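## Task

Exchange the contents of two open drawers: the yellow sponge sitting in the open drawer of the short, narrow file cabinet with three drawers goes to the wide three-drawer cabinet's open drawer, and the printed block from that wide cabinet's drawer goes to the narrow one. Afterwards every drawer must be fully closed and each cabinet must remain roughly where it started. The robot must not tip over or finish leaning; that counts as failure. Nothing may count as done if it only stays that way because the robot is holding it.

## Robot and tools

Robot: a simulated Hello Robot Stretch 4, roughly 1.6 m tall. It has an omni-wheel base (rim within 0.23 m of the base origin), a lift that rides up and down a mast, one telescoping arm that reaches straight out, a three-joint wrist (yaw, pitch, roll) and a two-finger gripper. There is only this single arm. Loose objects may occasionally get nudged by something outside the robot.

Frames: the base frame sits on the floor beneath the base centre, x ahead, y to the left, z upward. hand_pose is reported in it as a point between the open fingertips; with all wrist joints at 0 its axes line up with the base frame, but the printed value may be somewhat off. The odometry frame is the base frame as it was when the scene began; base_odometry counts wheel rotation only, so slip is recorded as motion, and heading runs -3.142 to 3.142, left positive.

execute_actions: argument "actions" is a list holding one action or nothing (empty just reports state and pictures). Optional "cameras" picks which images come back: head_camera, head_left_camera, head_right_camera, wrist_camera or all; omitted or null means all, [] means none. An action may contain:
- "base": exactly one relative move from where the base last measured itself: translate_m (metres, forward +, -2 to 2), strafe_m (metres, left +, -2 to 2) or rotate_rad (radians, counter-clockwise seen from above +, -3.2 to 3.2). These are offsets, not positions.
- "joints": absolute targets by name, one value each: lift_m 0 to 1.2 m; arm_m 0 to 0.55 m extension; wrist_yaw_rad -1.134 to 4.276 (0 ahead, + to the left, 3.14 tucked back, beyond 3.4 the arm may block it); wrist_pitch_rad -1.117 to 4.259 (0 level, 1.57 pointing down); wrist_roll_rad -1.117 to 4.259 (0 keeps the fingers level, + turns clockwise viewed from behind); gripper_m -0.038 to 0.141 m fingertip gap (negative means fingers pressing together). Done tolerances: lift and arm ±0.004, yaw and roll ±0.02, pitch ±0.05, gripper ±0.004. A joint target past its range gets clipped and run, with a note; any other bad value or unknown key rejects the whole call.
- "pace": slow, default, fast or max. Base top speeds are 0.1/0.3/0.4/0.6 m/s and 1/2/3/4 rad/s respectively, further reduced when the lift is above 0.2 m (to 0.3 m/s and 1 rad/s at 1.2 m).
- "contact_limits": {"arm_m": value} from 0 (gentlest) to 0.75 (firmest), default 0.5, setting how much the arm may push before halting.
- or, by itself, {"end_of_arm": "enable_torque"} to re-power wrist or gripper motors that cut out.
Base and joint motions in one action begin together and may finish at different times. Each action lasts at most 15 s. A part you omit may still be driving toward an earlier target without the status showing it. Once a result reports a stop, any later execute_actions, wait or finished_scene calls in that same reply are skipped. A useful opening move to unfold the wrist: lift_m 0.4 with wrist_yaw_rad 0.

wait: "seconds" 0 to 10; commands nothing and returns the same report as an empty action. zoom_image: "camera" plus "region" [x0, y0, x1, y1] in image pixels from the top-left, no larger than 504 by 504, on that camera's most recent full image. finished_scene: "scene" number; ends that scene permanently after the last command has been held and reports success; the next task comes in its result. Replying with no tool call ends everything.

Readings: lidar_m is 12 distances in metres from the base origin, 30-degree sectors, first straight ahead then counter-clockwise (4th left, 7th behind, 10th right); "-" means nothing seen or closer than 0.25 m. It covers about 0.15 m up to robot height and may miss glass, thin legs and things behind. wrist_depth_mm is a 7x7 grid of median depths, 100 to 2000 mm, from the top left, robot body included. turned_by_wheels vs turned_by_imu differing by over about 0.1 rad suggests a collision or slip. base_tilt is in degrees (forward and right positive) with a fixed bias up to about 1.5. motor_effort is percent of maximum, + toward larger joint values, bracketed value is the peak; wheel motors positive means turning right. A clear gripper effort change at a commanded gap of 0 or more signals a firm grip; neither gripper_m nor "done" proves holding.

Statuses: "done"; "off_target" (resting short and maybe still pushing); "contact_stop_at_<key>" (blocked; lift, arm or wheels go slack, a slack lift may sag under load); "limit_stop_at_<name>", e.g. tilt above 6 degrees (lift, arm and wheels slack, no commands until leaning less) or own_body (self-collision guard, likelier with pitch below -0.2 and roll below -0.4 or above 4; move away from the body); "torque_fault" (a wrist motor overloaded, e.g. gripper pressed into something or over about 2 kg held level; send enable_torque). on_its_own describes uncommanded things; its "held at" is the target, not the position.

Gripping: command a gap smaller than the object; a tighter value squeezes harder and pulls the object inward. If fingertips get stuck on a surface below, raise the lift.

Avoid: dropping objects, slamming drawers, hard impacts or strong pushes, shoving cabinets out of place, and tipping. Do not drive or rotate carrying over 1 kg with arm_m above 0.2, especially at fast or max; steady pushes or pulls with a high gripper or high contact limit also risk tipping. Less robot motion time is better.

Each tool is called as name([rows], argument=value, ...), one row to a line, values as JSON.

## Session

execute_actions(actions=[])

Scene clock: 0.00 s.
base_odometry: x=+0.000 y=+0.000 heading=+0.000 (m, m, rad; odometry frame)
turned_by_wheels: +0.000 (rad since the last result)
turned_by_imu: +0.000 (rad since the last result)
base_tilt: forward=+0.2 right=+0.0 (deg)
lidar_m: 2.42 1.81 0.88 0.95 1.73 1.67 1.77 2.01 1.95 1.25 2.34 2.29
base_status: not commanded
joint_positions: lift_m=+0.167 arm_m=+0.001 wrist_yaw_rad=+3.145 wrist_pitch_rad=+0.012 wrist_roll_rad=+0.002 gripper_m=+0.057
joint_status: not commanded
motor_effort: lift_m=+19 arm_m=-1 wrist_yaw_rad=+0 wrist_pitch_rad=-7 wrist_roll_rad=+1 gripper_m=-4 wheel_0=+0 wheel_1=+0 wheel_2=+0 (%)
hand_pose: x=-0.1172 y=+0.0864 z=+0.3419 quat_wxyz=(-0.002, -0.006, +0.001, +1.000) (m; base frame)
wrist_depth_mm: - 115 138 - 1808 1537 1397 / - 108 138 - 1808 1576 1430 / - 116 139 - 1863 1618 1397 / 142 141 264 - 1808 1537 1397 / 220 1983 - 1983 1756 1576 1430 / 220 1078 946 1078 194 1229 1205 / 220 750 820 - 866 809 842
pictures: head_camera, head_left_camera, head_right_camera, wrist_camera
Images, in order (width x height): head_camera 420x560, head_left_camera 420x672, head_right_camera 420x672, wrist_camera 616x392.

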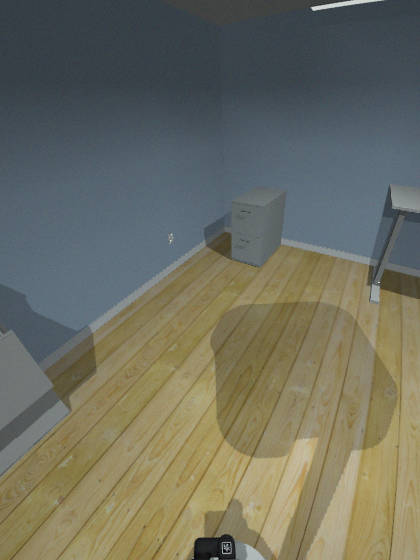

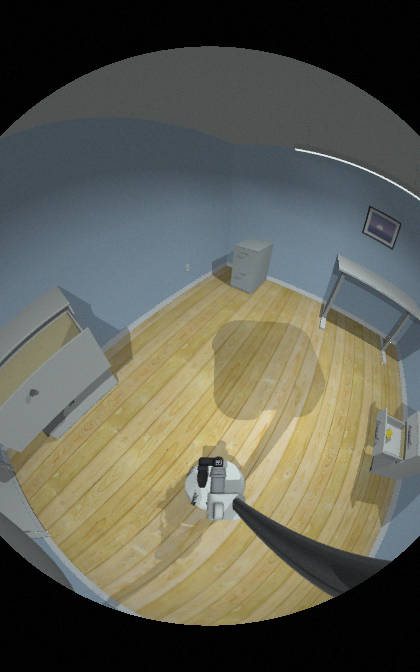

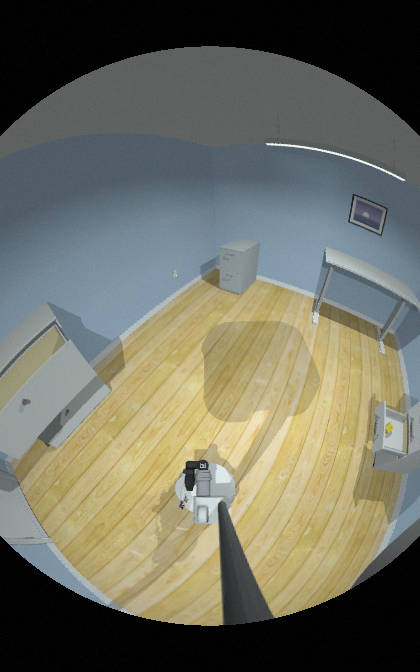

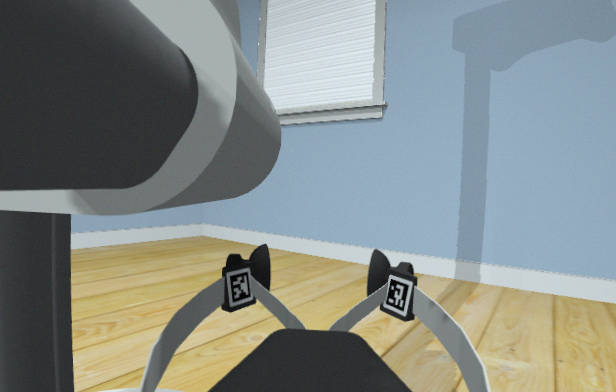

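execute_actions([
  {"base":{"rotate_rad":-1.4},"joints":{"lift_m":0.8,"wrist_yaw_rad":0,"gripper_m":0.13},"pace":"fast"},
])

Scene clock: 2.83 s.
base_odometry: x=+0.000 y=+0.000 heading=-1.400 (m, m, rad; odometry frame)
turned_by_wheels: -1.400 (rad since the last result)
turned_by_imu: -1.385 (rad since the last result)
base_tilt: forward=+0.2 right=-0.1 (deg)
lidar_m: 1.22 2.31 2.52 2.15 0.91 0.91 1.07 1.66 1.66 1.87 1.96 1.51
base_status: done
joint_positions: lift_m=+0.800 arm_m=+0.001 wrist_yaw_rad=+0.000 wrist_pitch_rad=+0.012 wrist_roll_rad=+0.002 gripper_m=+0.130
joint_status: all done
motor_effort: lift_m=+22(22) arm_m=-1(1) wrist_yaw_rad=-2(5) wrist_pitch_rad=-5(7) wrist_roll_rad=+1(1) gripper_m=-2(3) wheel_0=+1(10) wheel_1=-1(14) wheel_2=-1(12) (%)
hand_pose: x=+0.4601 y=-0.0873 z=+0.9743 quat_wxyz=(+1.000, +0.001, +0.006, +0.000) (m; base frame)
wrist_depth_mm: - - - - - 1708 1464 / - - - - 1983 1661 1464 / - - - - 1983 1661 1430 / - - - - 1983 1618 1430 / - - - - 1921 1576 1464 / - - - 1499 1336 1537 1430 / 1921 1921 - - 1336 1618 1397
pictures: head_camera, head_left_camera, head_right_camera, wrist_camera
Images, in order (width x height): head_camera 420x560, head_left_camera 420x672, head_right_camera 420x672, wrist_camera 616x392.

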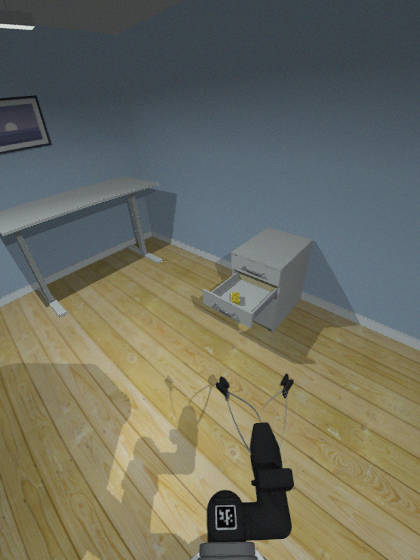

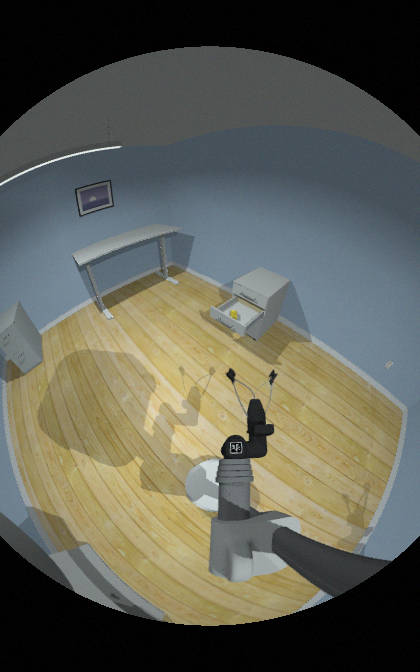

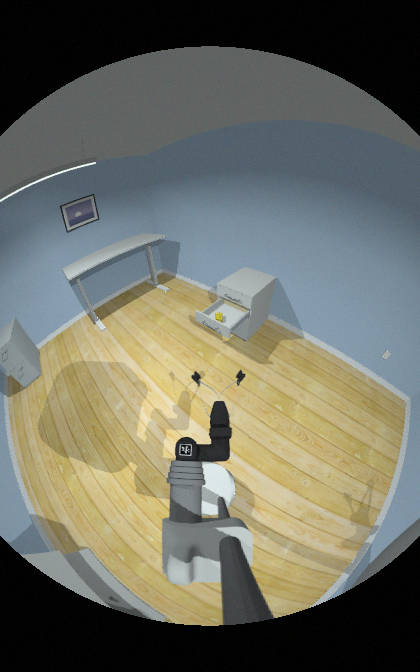

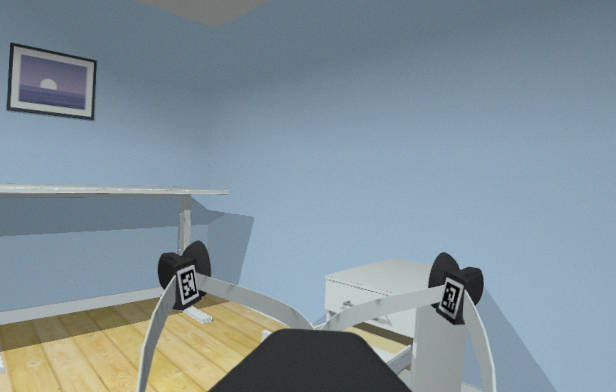

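execute_actions([
  {"base":{"translate_m":0.8},"joints":{"wrist_pitch_rad":1.57,"arm_m":0.3},"pace":"fast"},
])

Scene clock: 6.50 s.
base_odometry: x=+0.136 y=-0.788 heading=-1.400 (m, m, rad; odometry frame)
turned_by_wheels: +0.001 (rad since the last result)
turned_by_imu: -0.002 (rad since the last result)
base_tilt: forward=+0.2 right=-0.1 (deg)
lidar_m: 0.47 1.75 1.74 2.37 2.37 1.55 1.72 2.20 2.17 1.65 1.37 0.47
base_status: done
joint_positions: lift_m=+0.800 arm_m=+0.299 wrist_yaw_rad=+0.000 wrist_pitch_rad=+1.570 wrist_roll_rad=+0.002 gripper_m=+0.130
joint_status: all done
motor_effort: lift_m=+22(22) arm_m=+5(5) wrist_yaw_rad=-1(1) wrist_pitch_rad=+1(6) wrist_roll_rad=-2(0) gripper_m=-2(2) wheel_0=+3(10) wheel_1=+3(5) wheel_2=+1(14) (%)
hand_pose: x=+0.4702 y=-0.0874 z=+0.6894 quat_wxyz=(+0.707, +0.001, +0.707, -0.001) (m; base frame)
wrist_depth_mm: 946 931 931 521 512 508 488 / 946 931 525 521 508 512 504 / 931 931 917 521 517 508 891 / 946 931 931 917 521 891 878 / 946 931 931 904 917 904 878 / 960 931 931 917 917 904 891 / 946 960 798 - 904 904 917
pictures: head_camera, head_left_camera, head_right_camera, wrist_camera
Images, in order (width x height): head_camera 420x560, head_left_camera 420x672, head_right_camera 420x672, wrist_camera 616x392.

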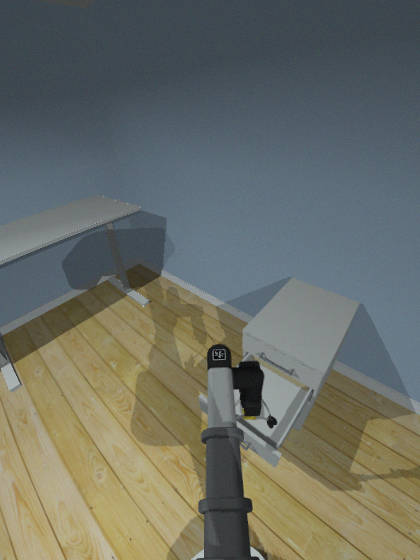

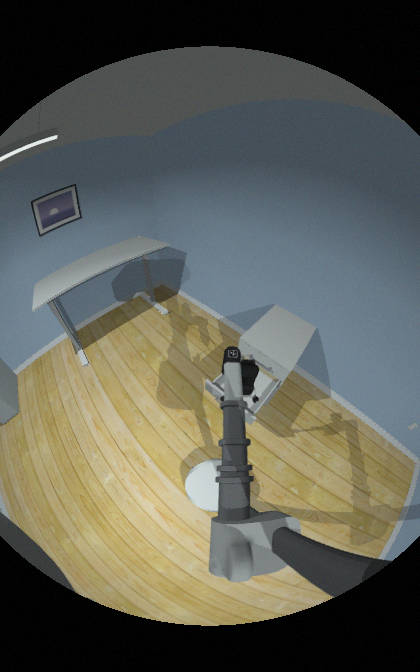

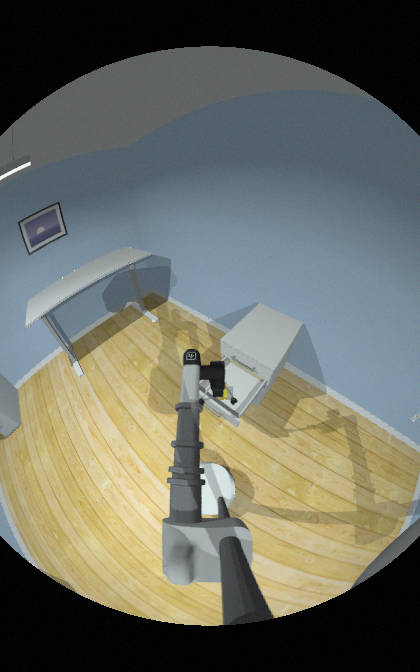

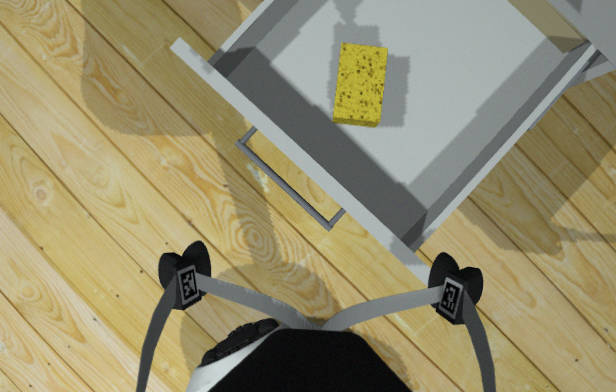

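execute_actions([
  {"base":{"rotate_rad":-0.09},"joints":{"arm_m":0.5,"lift_m":0.66,"gripper_m":0.11},"pace":"fast"},
], cameras=["wrist_camera","head_right_camera"])

Scene clock: 8.13 s.
base_odometry: x=+0.136 y=-0.788 heading=-1.489 (m, m, rad; odometry frame)
turned_by_wheels: -0.090 (rad since the last result)
turned_by_imu: -0.088 (rad since the last result)
base_tilt: forward=+0.2 right=-0.1 (deg)
lidar_m: 0.49 1.78 1.75 2.39 2.42 1.55 1.64 2.24 2.18 1.75 1.40 0.47
base_status: done
joint_positions: lift_m=+0.660 arm_m=+0.499 wrist_yaw_rad=+0.000 wrist_pitch_rad=+1.570 wrist_roll_rad=+0.002 gripper_m=+0.110
joint_status: all done
motor_effort: lift_m=+15(17) arm_m=+5(6) wrist_yaw_rad=-1(1) wrist_pitch_rad=+1(0) wrist_roll_rad=-3(1) gripper_m=-1(2) wheel_0=+2(8) wheel_1=+1(9) wheel_2=+1(4) (%)
hand_pose: x=+0.6702 y=-0.0874 z=+0.5500 quat_wxyz=(+0.707, +0.001, +0.707, -0.001) (m; base frame)
wrist_depth_mm: 788 788 778 377 377 220 211 / 788 788 384 379 375 373 228 / 798 798 384 379 377 375 373 / 809 389 384 379 379 375 373 / 286 355 389 338 379 375 340 / 798 286 317 384 379 330 759 / 809 798 298 - 382 355 759
pictures: head_right_camera, wrist_camera
Images, in order (width x height): head_right_camera 420x672, wrist_camera 616x392.

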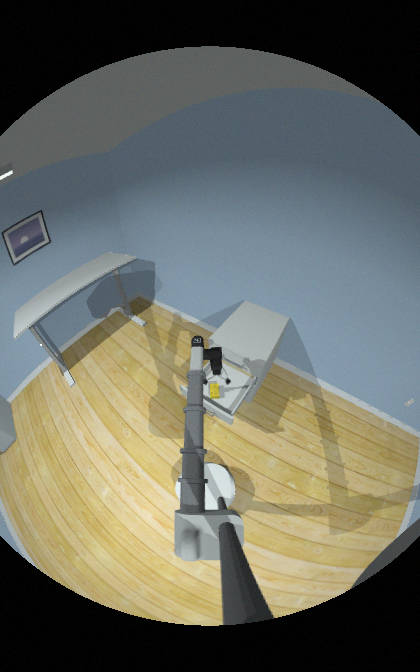

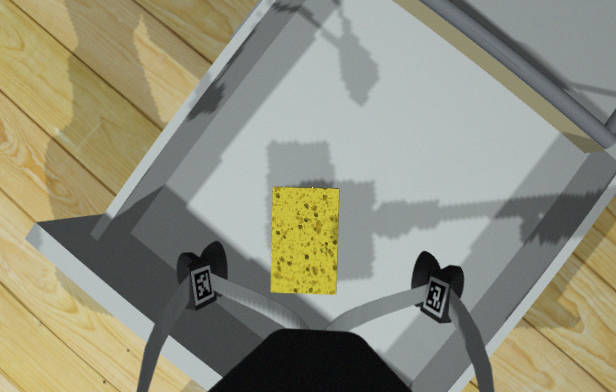

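execute_actions([
  {"base":{"rotate_rad":0.022},"joints":{"lift_m":0.55}},
], cameras=["wrist_camera"])

Scene clock: 9.77 s.
base_odometry: x=+0.136 y=-0.788 heading=-1.467 (m, m, rad; odometry frame)
turned_by_wheels: +0.022 (rad since the last result)
turned_by_imu: +0.022 (rad since the last result)
base_tilt: forward=+0.2 right=-0.1 (deg)
lidar_m: 0.48 1.78 1.74 2.38 2.40 1.55 1.66 2.22 2.16 1.72 1.38 0.46
base_status: done
joint_positions: lift_m=+0.550 arm_m=+0.499 wrist_yaw_rad=+0.000 wrist_pitch_rad=+1.570 wrist_roll_rad=+0.002 gripper_m=+0.110
joint_status: all done
motor_effort: lift_m=+14(13) arm_m=+5(5) wrist_yaw_rad=-1(1) wrist_pitch_rad=+1(1) wrist_roll_rad=+0(1) gripper_m=-1(2) wheel_0=+1(5) wheel_1=+1(6) wheel_2=+3(5) (%)
hand_pose: x=+0.6702 y=-0.0874 z=+0.4401 quat_wxyz=(+0.707, +0.001, +0.707, -0.001) (m; base frame)
wrist_depth_mm: 676 668 246 270 265 264 262 / 683 243 272 271 267 265 263 / 691 249 273 271 268 265 265 / 231 276 274 229 268 267 266 / 245 278 274 228 270 267 266 / 211 255 276 228 227 267 266 / 184 217 277 - 271 270 266
pictures: wrist_camera
Images, in order (width x height): wrist_camera 616x392.

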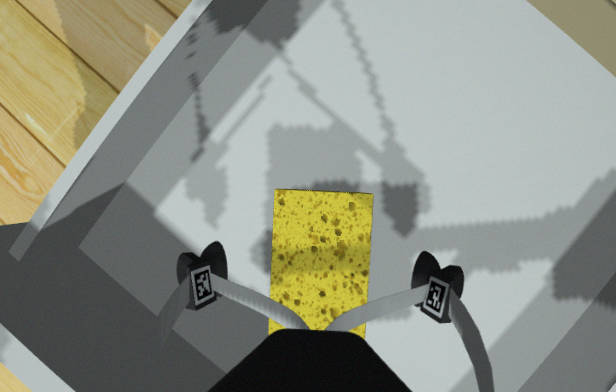

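execute_actions([
  {"joints":{"lift_m":0.522}},
], cameras=[])

execute_actions([
  {"joints":{"gripper_m":0.02}},
], cameras=["wrist_camera"])

execute_actions([
  {"joints":{"lift_m":0.7},"pace":"fast"},
], cameras=["wrist_camera"])

Scene clock: 11.00 s.
base_odometry: x=+0.136 y=-0.788 heading=-1.467 (m, m, rad; odometry frame)
turned_by_wheels: +0.000 (rad since the last result)
turned_by_imu: +0.000 (rad since the last result)
base_tilt: forward=+0.3 right=-0.1 (deg)
lidar_m: 0.48 1.77 1.75 2.38 2.41 1.56 1.66 2.22 2.16 1.74 1.38 0.46
base_status: not commanded
joint_positions: lift_m=+0.522 arm_m=+0.499 wrist_yaw_rad=+0.000 wrist_pitch_rad=+1.570 wrist_roll_rad=+0.002 gripper_m=+0.110
joint_status: all done
motor_effort: lift_m=+14(18) arm_m=+5(5) wrist_yaw_rad=-1(1) wrist_pitch_rad=+2(1) wrist_roll_rad=+1(0) gripper_m=-1(3) wheel_0=+1(1) wheel_1=+1(1) wheel_2=+3(3) (%)
hand_pose: x=+0.6702 y=-0.0874 z=+0.4121 quat_wxyz=(+0.707, +0.001, +0.707, -0.001) (m; base frame)
wrist_depth_mm: 647 202 243 241 239 237 235 / 654 206 244 242 240 238 236 / 200 244 246 243 241 238 236 / 211 250 246 200 241 240 237 / 244 250 247 200 241 239 238 / 212 250 248 200 200 240 239 / 184 218 250 - 244 242 240
pictures: none
No camera images: the call's "cameras" was empty. Leave "cameras" out to get every camera's image.

Scene clock: 12.73 s.
base_odometry: x=+0.136 y=-0.788 heading=-1.467 (m, m, rad; odometry frame)
turned_by_wheels: +0.000 (rad since the last result)
turned_by_imu: +0.000 (rad since the last result)
base_tilt: forward=+0.4 right=-0.1 (deg)
lidar_m: 0.48 1.77 1.75 2.38 2.41 1.54 1.65 2.22 2.15 1.72 1.39 0.47
base_status: not commanded
joint_positions: lift_m=+0.522 arm_m=+0.499 wrist_yaw_rad=+0.000 wrist_pitch_rad=+1.570 wrist_roll_rad=+0.002 gripper_m=+0.020
joint_status: all done
motor_effort: lift_m=+14(14) arm_m=+6(5) wrist_yaw_rad=+0(2) wrist_pitch_rad=+2(1) wrist_roll_rad=-1(1) gripper_m=-20(19) wheel_0=+0(1) wheel_1=+1(1) wheel_2=+2(2) (%)
hand_pose: x=+0.6702 y=-0.0874 z=+0.4121 quat_wxyz=(+0.707, +0.001, +0.707, -0.001) (m; base frame)
wrist_depth_mm: 647 202 242 242 238 236 235 / 654 206 244 242 240 237 236 / 200 245 246 242 241 237 237 / 210 249 246 190 240 239 237 / 244 249 247 189 241 240 239 / 211 246 193 190 189 240 239 / 184 217 250 - 242 241 240
pictures: wrist_camera
Images, in order (width x height): wrist_camera 616x392.

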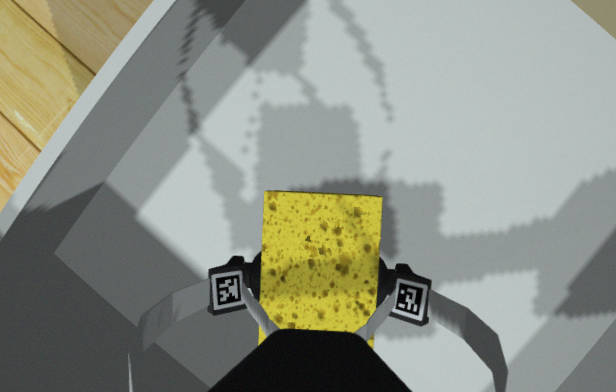

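Scene clock: 14.20 s.
base_odometry: x=+0.136 y=-0.788 heading=-1.467 (m, m, rad; odometry frame)
turned_by_wheels: +0.000 (rad since the last result)
turned_by_imu: +0.000 (rad since the last result)
base_tilt: forward=+0.2 right=-0.1 (deg)
lidar_m: 0.48 1.77 1.75 2.36 2.42 1.54 1.67 2.22 2.16 1.72 1.38 0.46
base_status: not commanded
joint_positions: lift_m=+0.700 arm_m=+0.499 wrist_yaw_rad=+0.000 wrist_pitch_rad=+1.570 wrist_roll_rad=+0.002 gripper_m=+0.020
joint_status: all done
motor_effort: lift_m=+22(22) arm_m=+5(5) wrist_yaw_rad=-1(0) wrist_pitch_rad=+1(1) wrist_roll_rad=-2(1) gripper_m=-22(21) wheel_0=+0(1) wheel_1=+1(1) wheel_2=+2(3) (%)
hand_pose: x=+0.6702 y=-0.0874 z=+0.5894 quat_wxyz=(+0.707, +0.001, +0.707, -0.001) (m; base frame)
wrist_depth_mm: 831 831 809 415 415 246 220 / 831 820 820 418 418 407 257 / 831 831 424 421 418 413 410 / 831 842 427 190 415 413 407 / 842 355 427 190 415 415 402 / 842 842 193 190 189 379 798 / 842 842 842 - 421 392 798
pictures: wrist_camera
Images, in order (width x height): wrist_camera 616x392.

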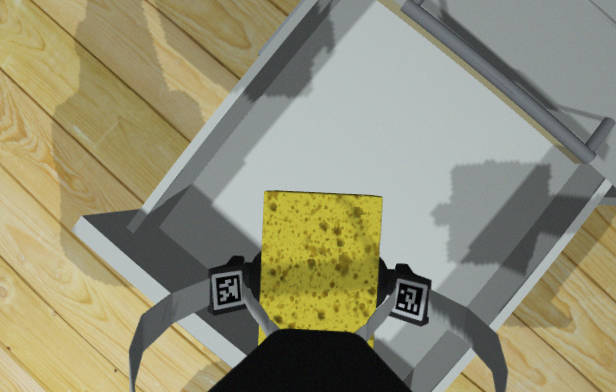

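execute_actions([
  {"base":{"rotate_rad":3.2},"joints":{"lift_m":1.2,"arm_m":0.0},"pace":"fast"},
], cameras=["head_camera"])

execute_actions([
  {"base":{"translate_m":1.2},"pace":"fast"},
], cameras=[])

execute_actions([
  {"base":{"rotate_rad":-0.7},"pace":"fast"},
])

Scene clock: 17.07 s.
base_odometry: x=+0.136 y=-0.788 heading=+1.732 (m, m, rad; odometry frame)
turned_by_wheels: +3.199 (rad since the last result)
turned_by_imu: +3.168 (rad since the last result)
base_tilt: forward=+0.2 right=+0.0 (deg)
lidar_m: 1.68 2.21 2.18 1.68 1.39 0.45 0.48 1.76 1.73 2.34 2.37 1.54
base_status: done
joint_positions: lift_m=+1.200 arm_m=+0.001 wrist_yaw_rad=+0.000 wrist_pitch_rad=+1.570 wrist_roll_rad=+0.002 gripper_m=+0.020
joint_status: all done
motor_effort: lift_m=+22(27) arm_m=-5(8) wrist_yaw_rad=+0(2) wrist_pitch_rad=+2(3) wrist_roll_rad=+0(2) gripper_m=-21(21) wheel_0=-4(10) wheel_1=-2(11) wheel_2=-2(11) (%)
hand_pose: x=+0.1726 y=-0.0874 z=+1.0894 quat_wxyz=(+0.707, +0.001, +0.707, -0.001) (m; base frame)
wrist_depth_mm: 1366 1336 1308 1308 1281 1281 1281 / 1366 1366 1308 1308 1308 1281 1308 / 1336 1336 1336 1336 1308 1308 1281 / 1366 1308 1336 190 1308 1308 1281 / 1366 1366 1366 190 1308 1308 1308 / 1366 1366 193 190 189 1308 1308 / 1366 1336 1336 - 1308 1308 1281
pictures: head_camera
Images, in order (width x height): head_camera 420x560.

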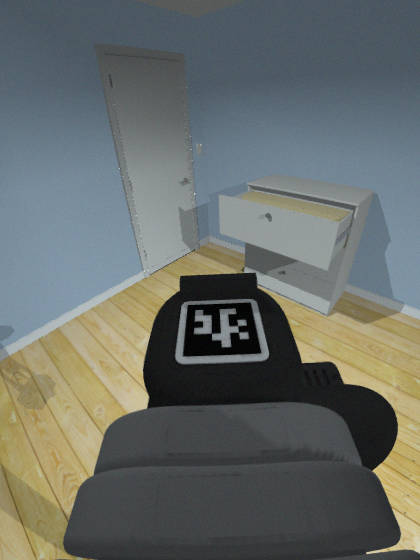

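Scene clock: 22.53 s.
base_odometry: x=-0.057 y=+0.396 heading=+1.733 (m, m, rad; odometry frame)
turned_by_wheels: +0.000 (rad since the last result)
turned_by_imu: -0.004 (rad since the last result)
base_tilt: forward=+0.2 right=-0.1 (deg)
lidar_m: 0.68 1.41 1.40 1.61 2.29 2.11 1.65 2.61 2.70 0.72 0.61 0.59
base_status: done
joint_positions: lift_m=+1.200 arm_m=+0.001 wrist_yaw_rad=+0.000 wrist_pitch_rad=+1.570 wrist_roll_rad=+0.002 gripper_m=+0.020
joint_status: not commanded
motor_effort: lift_m=+21(22) arm_m=-5(6) wrist_yaw_rad=+0(0) wrist_pitch_rad=+2(1) wrist_roll_rad=-1(0) gripper_m=-22(21) wheel_0=+3(9) wheel_1=+1(8) wheel_2=+0(9) (%)
hand_pose: x=+0.1725 y=-0.0874 z=+1.0895 quat_wxyz=(+0.707, +0.001, +0.707, -0.001) (m; base frame)
wrist_depth_mm: 1366 1336 1336 1308 1308 891 480 / 1366 1336 1336 1308 1308 1308 559 / 1366 1336 1336 1308 1308 1281 1255 / 1336 1336 1336 190 1336 1308 1308 / 1397 1366 1366 190 1336 1281 1281 / 1366 1366 193 191 189 1308 1308 / 1366 1366 1336 - 1308 1308 1281
pictures: none
No camera images: the call's "cameras" was empty. Leave "cameras" out to get every camera's image.

Scene clock: 24.50 s.
base_odometry: x=-0.057 y=+0.396 heading=+1.034 (m, m, rad; odometry frame)
turned_by_wheels: -0.699 (rad since the last result)
turned_by_imu: -0.691 (rad since the last result)
base_tilt: forward=+0.2 right=-0.1 (deg)
lidar_m: 0.59 0.64 1.43 1.41 1.49 2.04 2.29 1.63 2.63 2.63 2.06 0.60
base_status: done
joint_positions: lift_m=+1.200 arm_m=+0.001 wrist_yaw_rad=+0.000 wrist_pitch_rad=+1.570 wrist_roll_rad=+0.002 gripper_m=+0.020
joint_status: not commanded
motor_effort: lift_m=+21(21) arm_m=-5(5) wrist_yaw_rad=+0(0) wrist_pitch_rad=+1(1) wrist_roll_rad=-2(2) gripper_m=-21(20) wheel_0=+4(7) wheel_1=+4(10) wheel_2=+3(6) (%)
hand_pose: x=+0.1725 y=-0.0874 z=+1.0895 quat_wxyz=(+0.707, +0.001, +0.707, -0.001) (m; base frame)
wrist_depth_mm: 1336 1336 1336 1308 1308 1281 1281 / 1366 1336 1336 1308 1308 1255 1308 / 1366 1336 1336 1308 1308 1281 1281 / 1366 1336 1366 190 1308 1308 1308 / 1336 1366 1336 190 1336 1308 1281 / 1397 1366 193 190 189 1308 1281 / 1366 1336 1336 - 1336 1308 1281
pictures: head_camera, head_left_camera, head_right_camera, wrist_camera
Images, in order (width x height): head_camera 420x560, head_left_camera 420x672, head_right_camera 420x672, wrist_camera 616x392.

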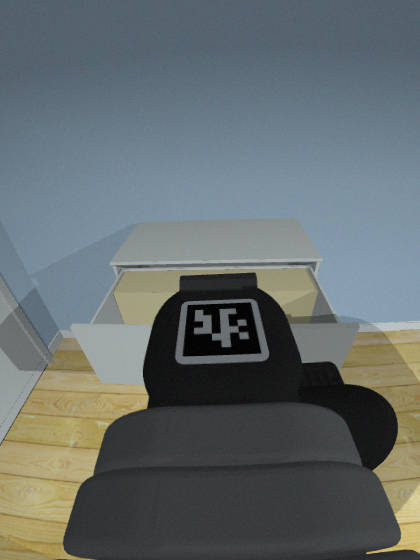

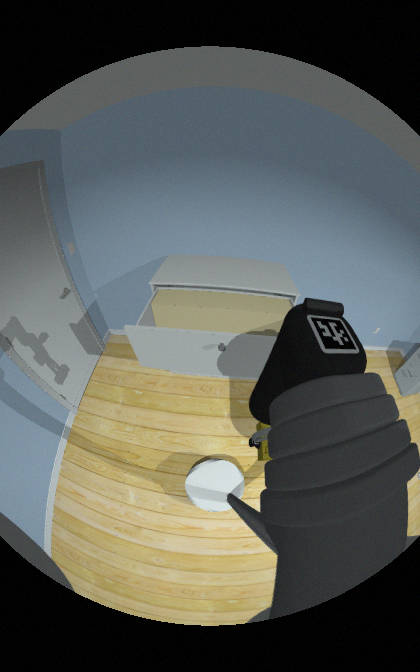

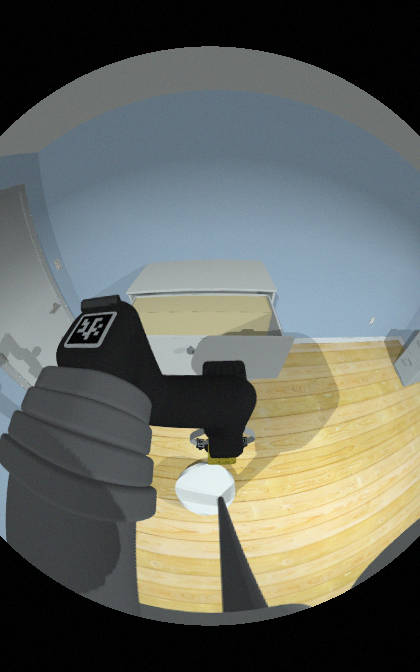

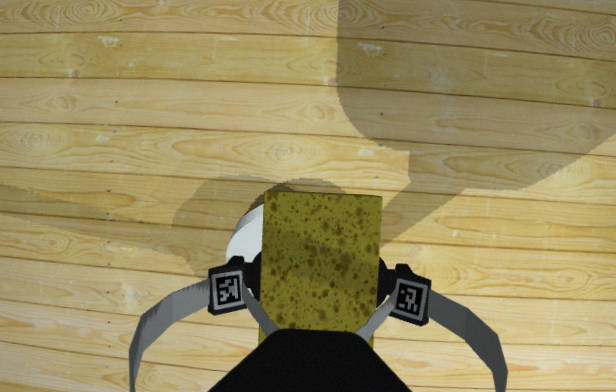

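execute_actions([
  {"base":{"translate_m":0.25},"joints":{"arm_m":0.3}},
])

Scene clock: 26.87 s.
base_odometry: x=+0.070 y=+0.611 heading=+1.034 (m, m, rad; odometry frame)
turned_by_wheels: +0.000 (rad since the last result)
turned_by_imu: +0.000 (rad since the last result)
base_tilt: forward=+0.2 right=+0.0 (deg)
lidar_m: 0.34 0.37 0.55 1.37 1.48 2.06 2.54 1.84 2.66 2.64 0.48 0.37
base_status: done
joint_positions: lift_m=+1.200 arm_m=+0.299 wrist_yaw_rad=+0.000 wrist_pitch_rad=+1.570 wrist_roll_rad=+0.002 gripper_m=+0.020
joint_status: all done
motor_effort: lift_m=+21(21) arm_m=+5(7) wrist_yaw_rad=-1(0) wrist_pitch_rad=+1(0) wrist_roll_rad=-2(1) gripper_m=-20(21) wheel_0=+3(6) wheel_1=+2(9) wheel_2=-1(9) (%)
hand_pose: x=+0.4702 y=-0.0874 z=+1.0895 quat_wxyz=(+0.707, +0.001, +0.707, -0.001) (m; base frame)
wrist_depth_mm: 362 362 357 353 351 347 343 / 370 364 362 357 353 347 345 / 621 609 609 609 591 500 436 / 621 615 609 190 591 597 473 / 585 615 615 190 597 597 462 / 351 366 193 190 189 488 439 / 1366 1366 315 - 327 312 343
pictures: head_camera, head_left_camera, head_right_camera, wrist_camera
Images, in order (width x height): head_camera 420x560, head_left_camera 420x672, head_right_camera 420x672, wrist_camera 616x392.

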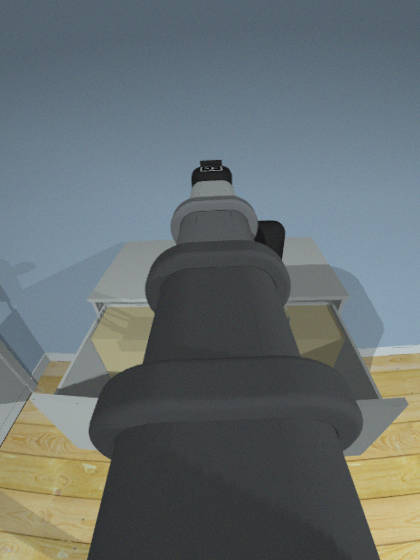

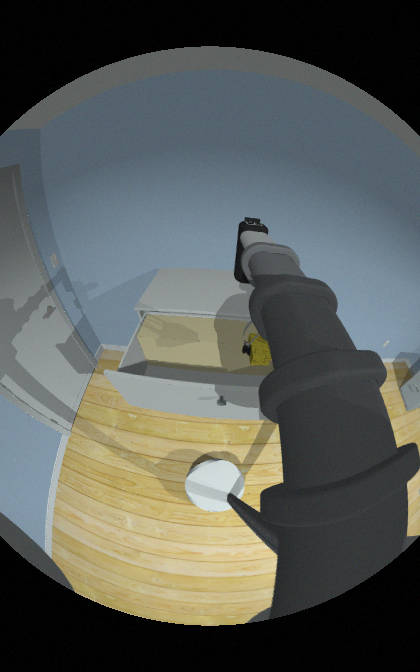

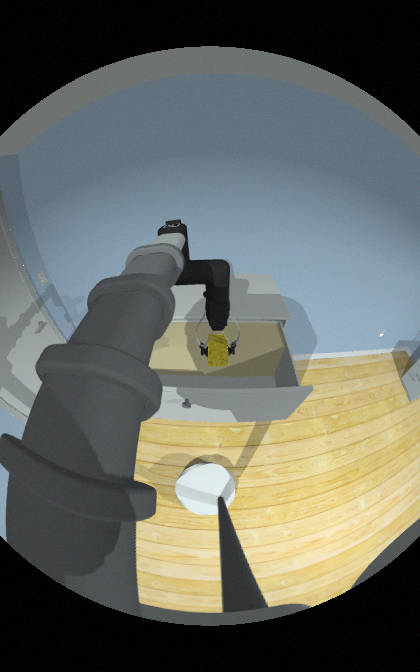

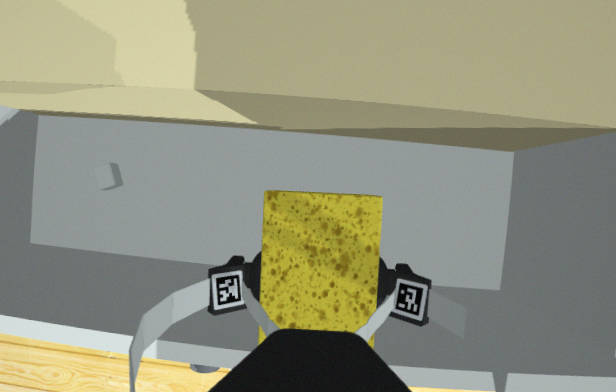

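execute_actions([
  {"base":{"strafe_m":0.15},"joints":{"lift_m":0.9,"arm_m":0.315}},
])

Scene clock: 29.37 s.
base_odometry: x=-0.058 y=+0.687 heading=+1.034 (m, m, rad; odometry frame)
turned_by_wheels: +0.000 (rad since the last result)
turned_by_imu: +0.000 (rad since the last result)
base_tilt: forward=+0.2 right=+0.0 (deg)
lidar_m: 0.36 0.38 1.27 1.22 1.32 1.80 2.53 1.90 2.80 2.79 0.50 0.35
base_status: done
joint_positions: lift_m=+0.900 arm_m=+0.314 wrist_yaw_rad=+0.000 wrist_pitch_rad=+1.570 wrist_roll_rad=+0.002 gripper_m=+0.020
joint_status: all done
motor_effort: lift_m=+14(21) arm_m=+5(6) wrist_yaw_rad=-1(1) wrist_pitch_rad=+5(1) wrist_roll_rad=+0(2) gripper_m=-22(21) wheel_0=-2(12) wheel_1=+0(11) wheel_2=+0(2) (%)
hand_pose: x=+0.4852 y=-0.0874 z=+0.7900 quat_wxyz=(+0.707, +0.001, +0.707, -0.001) (m; base frame)
wrist_depth_mm: 213 202 195 186 177 165 - / 309 304 303 283 262 239 224 / 309 307 306 300 298 297 293 / 287 309 304 190 300 297 294 / 314 309 306 189 300 297 294 / 315 314 193 190 189 297 296 / 273 282 309 - 301 298 298
pictures: head_camera, head_left_camera, head_right_camera, wrist_camera
Images, in order (width x height): head_camera 420x560, head_left_camera 420x672, head_right_camera 420x672, wrist_camera 616x392.

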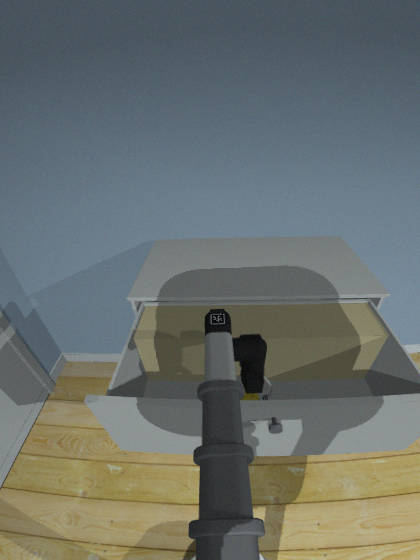

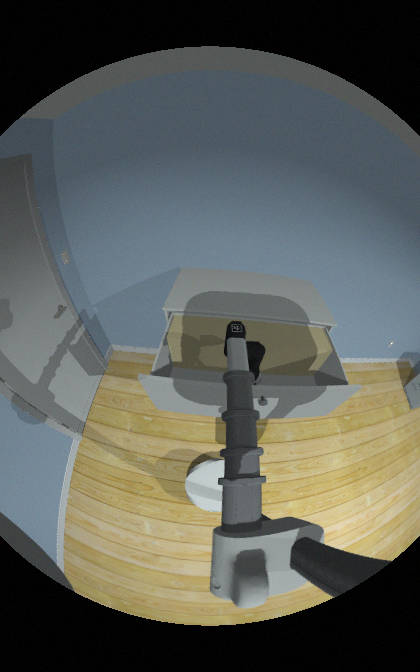

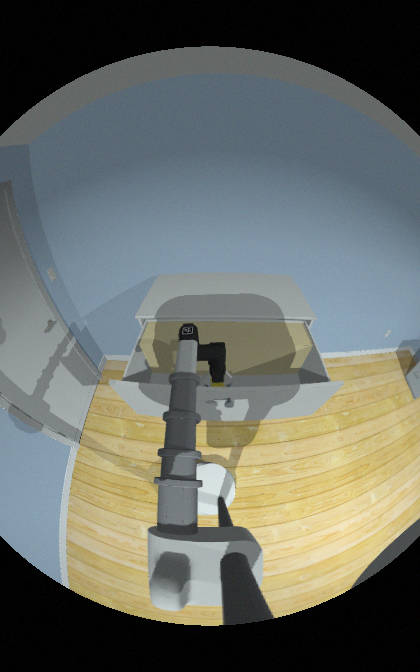

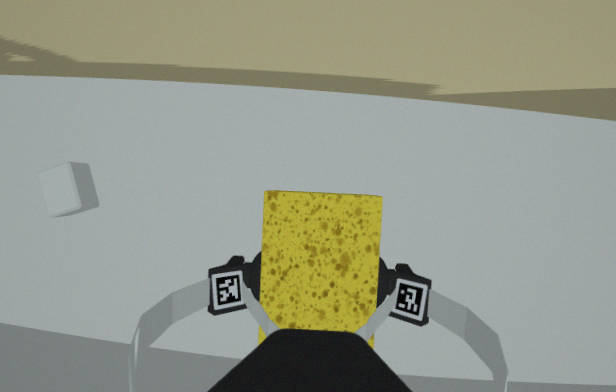

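execute_actions([
  {"joints":{"lift_m":0.84}},
], cameras=[])

execute_actions([
  {"joints":{"gripper_m":0.09}},
], cameras=[])

execute_actions([
  {"joints":{"lift_m":0.9},"pace":"fast"},
], cameras=[])

execute_actions([
  {"base":{"strafe_m":0.205},"joints":{"arm_m":0.36,"wrist_roll_rad":-0.25}},
], cameras=["wrist_camera","head_right_camera"])

Scene clock: 30.77 s.
base_odometry: x=-0.058 y=+0.687 heading=+1.034 (m, m, rad; odometry frame)
turned_by_wheels: +0.000 (rad since the last result)
turned_by_imu: +0.000 (rad since the last result)
base_tilt: forward=+0.2 right=+0.0 (deg)
lidar_m: 0.35 0.38 1.27 1.23 1.30 1.80 2.50 1.91 2.79 2.79 0.48 0.34
base_status: not commanded
joint_positions: lift_m=+0.840 arm_m=+0.314 wrist_yaw_rad=+0.000 wrist_pitch_rad=+1.570 wrist_roll_rad=+0.002 gripper_m=+0.020
joint_status: all done
motor_effort: lift_m=+14(13) arm_m=+6(6) wrist_yaw_rad=+0(0) wrist_pitch_rad=+0(1) wrist_roll_rad=-1(2) gripper_m=-20(21) wheel_0=-2(3) wheel_1=+0(0) wheel_2=+0(0) (%)
hand_pose: x=+0.4852 y=-0.0874 z=+0.7301 quat_wxyz=(+0.707, +0.001, +0.707, -0.001) (m; base frame)
wrist_depth_mm: 214 202 195 187 177 165 - / 249 245 243 241 237 236 224 / 249 247 244 242 239 236 235 / 248 248 244 189 239 237 236 / 252 249 245 190 240 238 236 / 251 250 193 190 189 238 236 / 252 250 247 - 242 240 239
pictures: none
No camera images: the call's "cameras" was empty. Leave "cameras" out to get every camera's image.

Scene clock: 32.27 s.
base_odometry: x=-0.058 y=+0.687 heading=+1.034 (m, m, rad; odometry frame)
turned_by_wheels: +0.000 (rad since the last result)
turned_by_imu: +0.000 (rad since the last result)
base_tilt: forward=+0.2 right=+0.0 (deg)
lidar_m: 0.34 0.37 1.25 1.22 1.31 1.78 2.52 1.89 2.78 2.81 0.50 0.36
base_status: not commanded
joint_positions: lift_m=+0.840 arm_m=+0.314 wrist_yaw_rad=+0.000 wrist_pitch_rad=+1.571 wrist_roll_rad=+0.002 gripper_m=+0.090
joint_status: all done
motor_effort: lift_m=+14(14) arm_m=+5(5) wrist_yaw_rad=-1(1) wrist_pitch_rad=-1(3) wrist_roll_rad=+0(1) gripper_m=+0(22) wheel_0=-3(3) wheel_1=+0(0) wheel_2=+0(0) (%)
hand_pose: x=+0.4849 y=-0.0874 z=+0.7301 quat_wxyz=(+0.707, +0.001, +0.707, -0.001) (m; base frame)
wrist_depth_mm: 212 200 193 185 175 164 - / 250 247 245 242 241 237 222 / 251 249 246 244 241 238 236 / 251 249 247 198 242 240 237 / 253 251 248 199 242 239 238 / 253 251 198 198 198 241 240 / 254 251 250 - 244 241 240
pictures: none
No camera images: the call's "cameras" was empty. Leave "cameras" out to get every camera's image.

Scene clock: 33.23 s.
base_odometry: x=-0.058 y=+0.687 heading=+1.034 (m, m, rad; odometry frame)
turned_by_wheels: +0.000 (rad since the last result)
turned_by_imu: +0.000 (rad since the last result)
base_tilt: forward=+0.3 right=-0.2 (deg)
lidar_m: 0.35 0.38 1.27 1.22 1.31 1.78 2.52 1.92 2.80 2.80 0.49 0.35
base_status: not commanded
joint_positions: lift_m=+0.900 arm_m=+0.314 wrist_yaw_rad=+0.000 wrist_pitch_rad=+1.570 wrist_roll_rad=+0.002 gripper_m=+0.090
joint_status: all done
motor_effort: lift_m=+22(24) arm_m=+5(5) wrist_yaw_rad=+0(1) wrist_pitch_rad=+0(0) wrist_roll_rad=+0(1) gripper_m=-3(4) wheel_0=-3(3) wheel_1=+0(0) wheel_2=+0(0) (%)
hand_pose: x=+0.4852 y=-0.0874 z=+0.7894 quat_wxyz=(+0.707, +0.001, +0.707, -0.001) (m; base frame)
wrist_depth_mm: 214 202 196 187 177 165 - / 307 304 303 282 262 238 224 / 309 306 303 301 297 296 293 / 285 309 306 259 298 296 294 / 314 309 306 257 298 297 296 / 312 309 306 257 198 297 296 / 273 278 307 - 301 297 296
pictures: none
No camera images: the call's "cameras" was empty. Leave "cameras" out to get every camera's image.

Scene clock: 35.20 s.
base_odometry: x=-0.234 y=+0.792 heading=+1.034 (m, m, rad; odometry frame)
turned_by_wheels: +0.000 (rad since the last result)
turned_by_imu: +0.000 (rad since the last result)
base_tilt: forward=+0.3 right=-0.1 (deg)
lidar_m: 0.36 0.40 1.06 1.02 1.12 1.56 2.52 2.02 2.32 3.00 0.49 0.38
base_status: done
joint_positions: lift_m=+0.900 arm_m=+0.359 wrist_yaw_rad=+0.000 wrist_pitch_rad=+1.570 wrist_roll_rad=-0.250 gripper_m=+0.090
joint_status: all done
motor_effort: lift_m=+22(22) arm_m=+5(6) wrist_yaw_rad=-1(1) wrist_pitch_rad=+2(3) wrist_roll_rad=-2(4) gripper_m=-1(2) wheel_0=-4(13) wheel_1=+3(10) wheel_2=+0(0) (%)
hand_pose: x=+0.5302 y=-0.0874 z=+0.7894 quat_wxyz=(+0.702, -0.088, +0.701, +0.088) (m; base frame)
wrist_depth_mm: 172 195 151 122 106 - - / 183 245 265 185 139 115 - / 198 277 303 298 248 170 - / 213 306 304 301 300 296 255 / 230 309 304 301 298 297 296 / 247 310 306 303 199 296 296 / 249 281 309 - 301 289 253
pictures: head_right_camera, wrist_camera
Images, in order (width x height): head_right_camera 420x672, wrist_camera 616x392.

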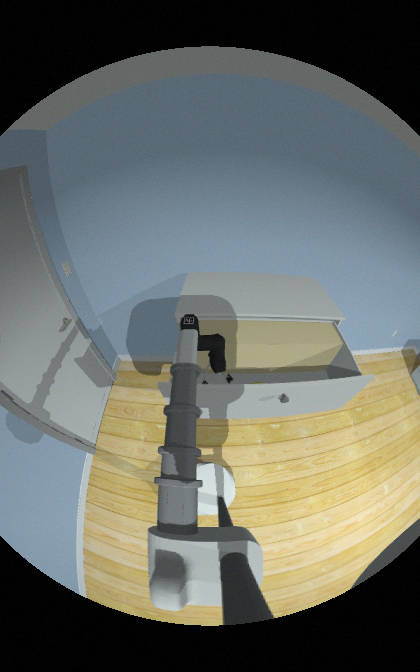

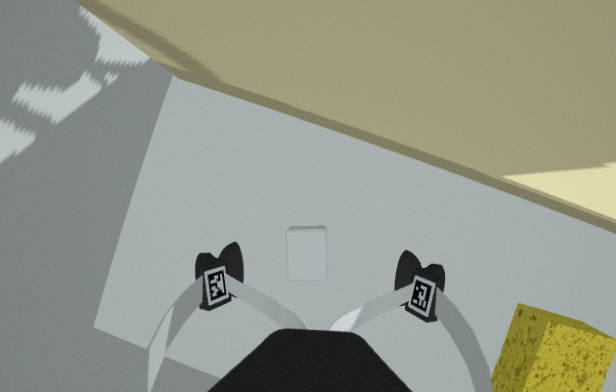

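execute_actions([
  {"base":{"strafe_m":0.011},"joints":{"lift_m":0.842,"gripper_m":0.065}},
], cameras=["wrist_camera"])

execute_actions([
  {"joints":{"gripper_m":0.0}},
], cameras=["wrist_camera"])

Scene clock: 36.53 s.
base_odometry: x=-0.244 y=+0.798 heading=+1.033 (m, m, rad; odometry frame)
turned_by_wheels: +0.000 (rad since the last result)
turned_by_imu: +0.000 (rad since the last result)
base_tilt: forward=+0.1 right=-0.1 (deg)
lidar_m: 0.37 0.41 1.06 1.01 1.07 1.52 2.53 2.03 2.29 3.01 0.47 0.36
base_status: done
joint_positions: lift_m=+0.843 arm_m=+0.359 wrist_yaw_rad=+0.000 wrist_pitch_rad=+1.571 wrist_roll_rad=-0.250 gripper_m=+0.065
joint_status: all done
motor_effort: lift_m=+12(22) arm_m=+5(5) wrist_yaw_rad=-1(1) wrist_pitch_rad=-3(3) wrist_roll_rad=-2(0) gripper_m=-2(0) wheel_0=-3(9) wheel_1=+1(10) wheel_2=+0(0) (%)
hand_pose: x=+0.5299 y=-0.0874 z=+0.7323 quat_wxyz=(+0.702, -0.088, +0.702, +0.088) (m; base frame)
wrist_depth_mm: 160 187 152 121 107 - - / 170 233 246 185 140 115 - / 183 249 247 245 242 171 - / 198 250 248 245 243 241 239 / 214 251 249 246 244 241 240 / 231 252 202 218 198 242 241 / 242 253 251 - 245 244 242
pictures: wrist_camera
Images, in order (width x height): wrist_camera 616x392.

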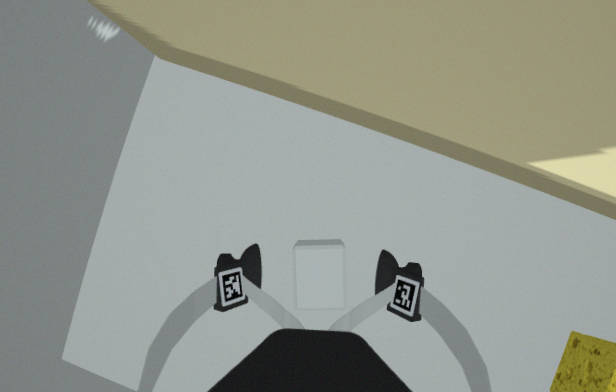

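Scene clock: 37.97 s.
base_odometry: x=-0.244 y=+0.798 heading=+1.033 (m, m, rad; odometry frame)
turned_by_wheels: +0.000 (rad since the last result)
turned_by_imu: +0.000 (rad since the last result)
base_tilt: forward=+0.3 right=+0.0 (deg)
lidar_m: 0.37 0.41 1.05 1.02 1.08 1.54 2.50 2.06 2.30 3.02 0.47 0.37
base_status: not commanded
joint_positions: lift_m=+0.842 arm_m=+0.359 wrist_yaw_rad=+0.000 wrist_pitch_rad=+1.570 wrist_roll_rad=-0.250 gripper_m=+0.001
joint_status: all done
motor_effort: lift_m=+14(14) arm_m=+5(5) wrist_yaw_rad=-1(0) wrist_pitch_rad=-1(0) wrist_roll_rad=+0(3) gripper_m=-18(20) wheel_0=-3(3) wheel_1=+1(0) wheel_2=+0(0) (%)
hand_pose: x=+0.5301 y=-0.0874 z=+0.7321 quat_wxyz=(+0.702, -0.088, +0.701, +0.088) (m; base frame)
wrist_depth_mm: 160 189 153 122 107 - - / 170 234 244 186 141 115 - / 183 246 247 243 241 173 - / 198 248 247 244 242 239 237 / 213 249 247 212 242 240 238 / 230 251 189 208 183 241 240 / 243 252 250 - 244 241 241
pictures: wrist_camera
Images, in order (width x height): wrist_camera 616x392.

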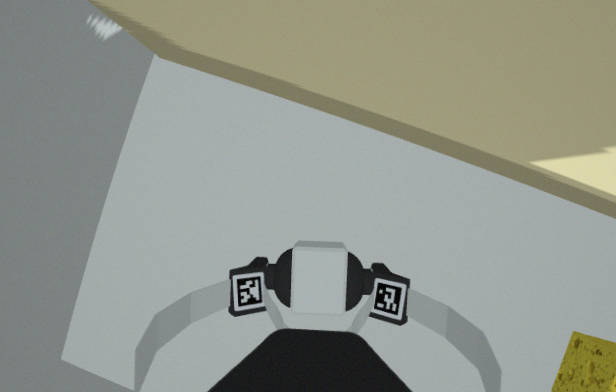

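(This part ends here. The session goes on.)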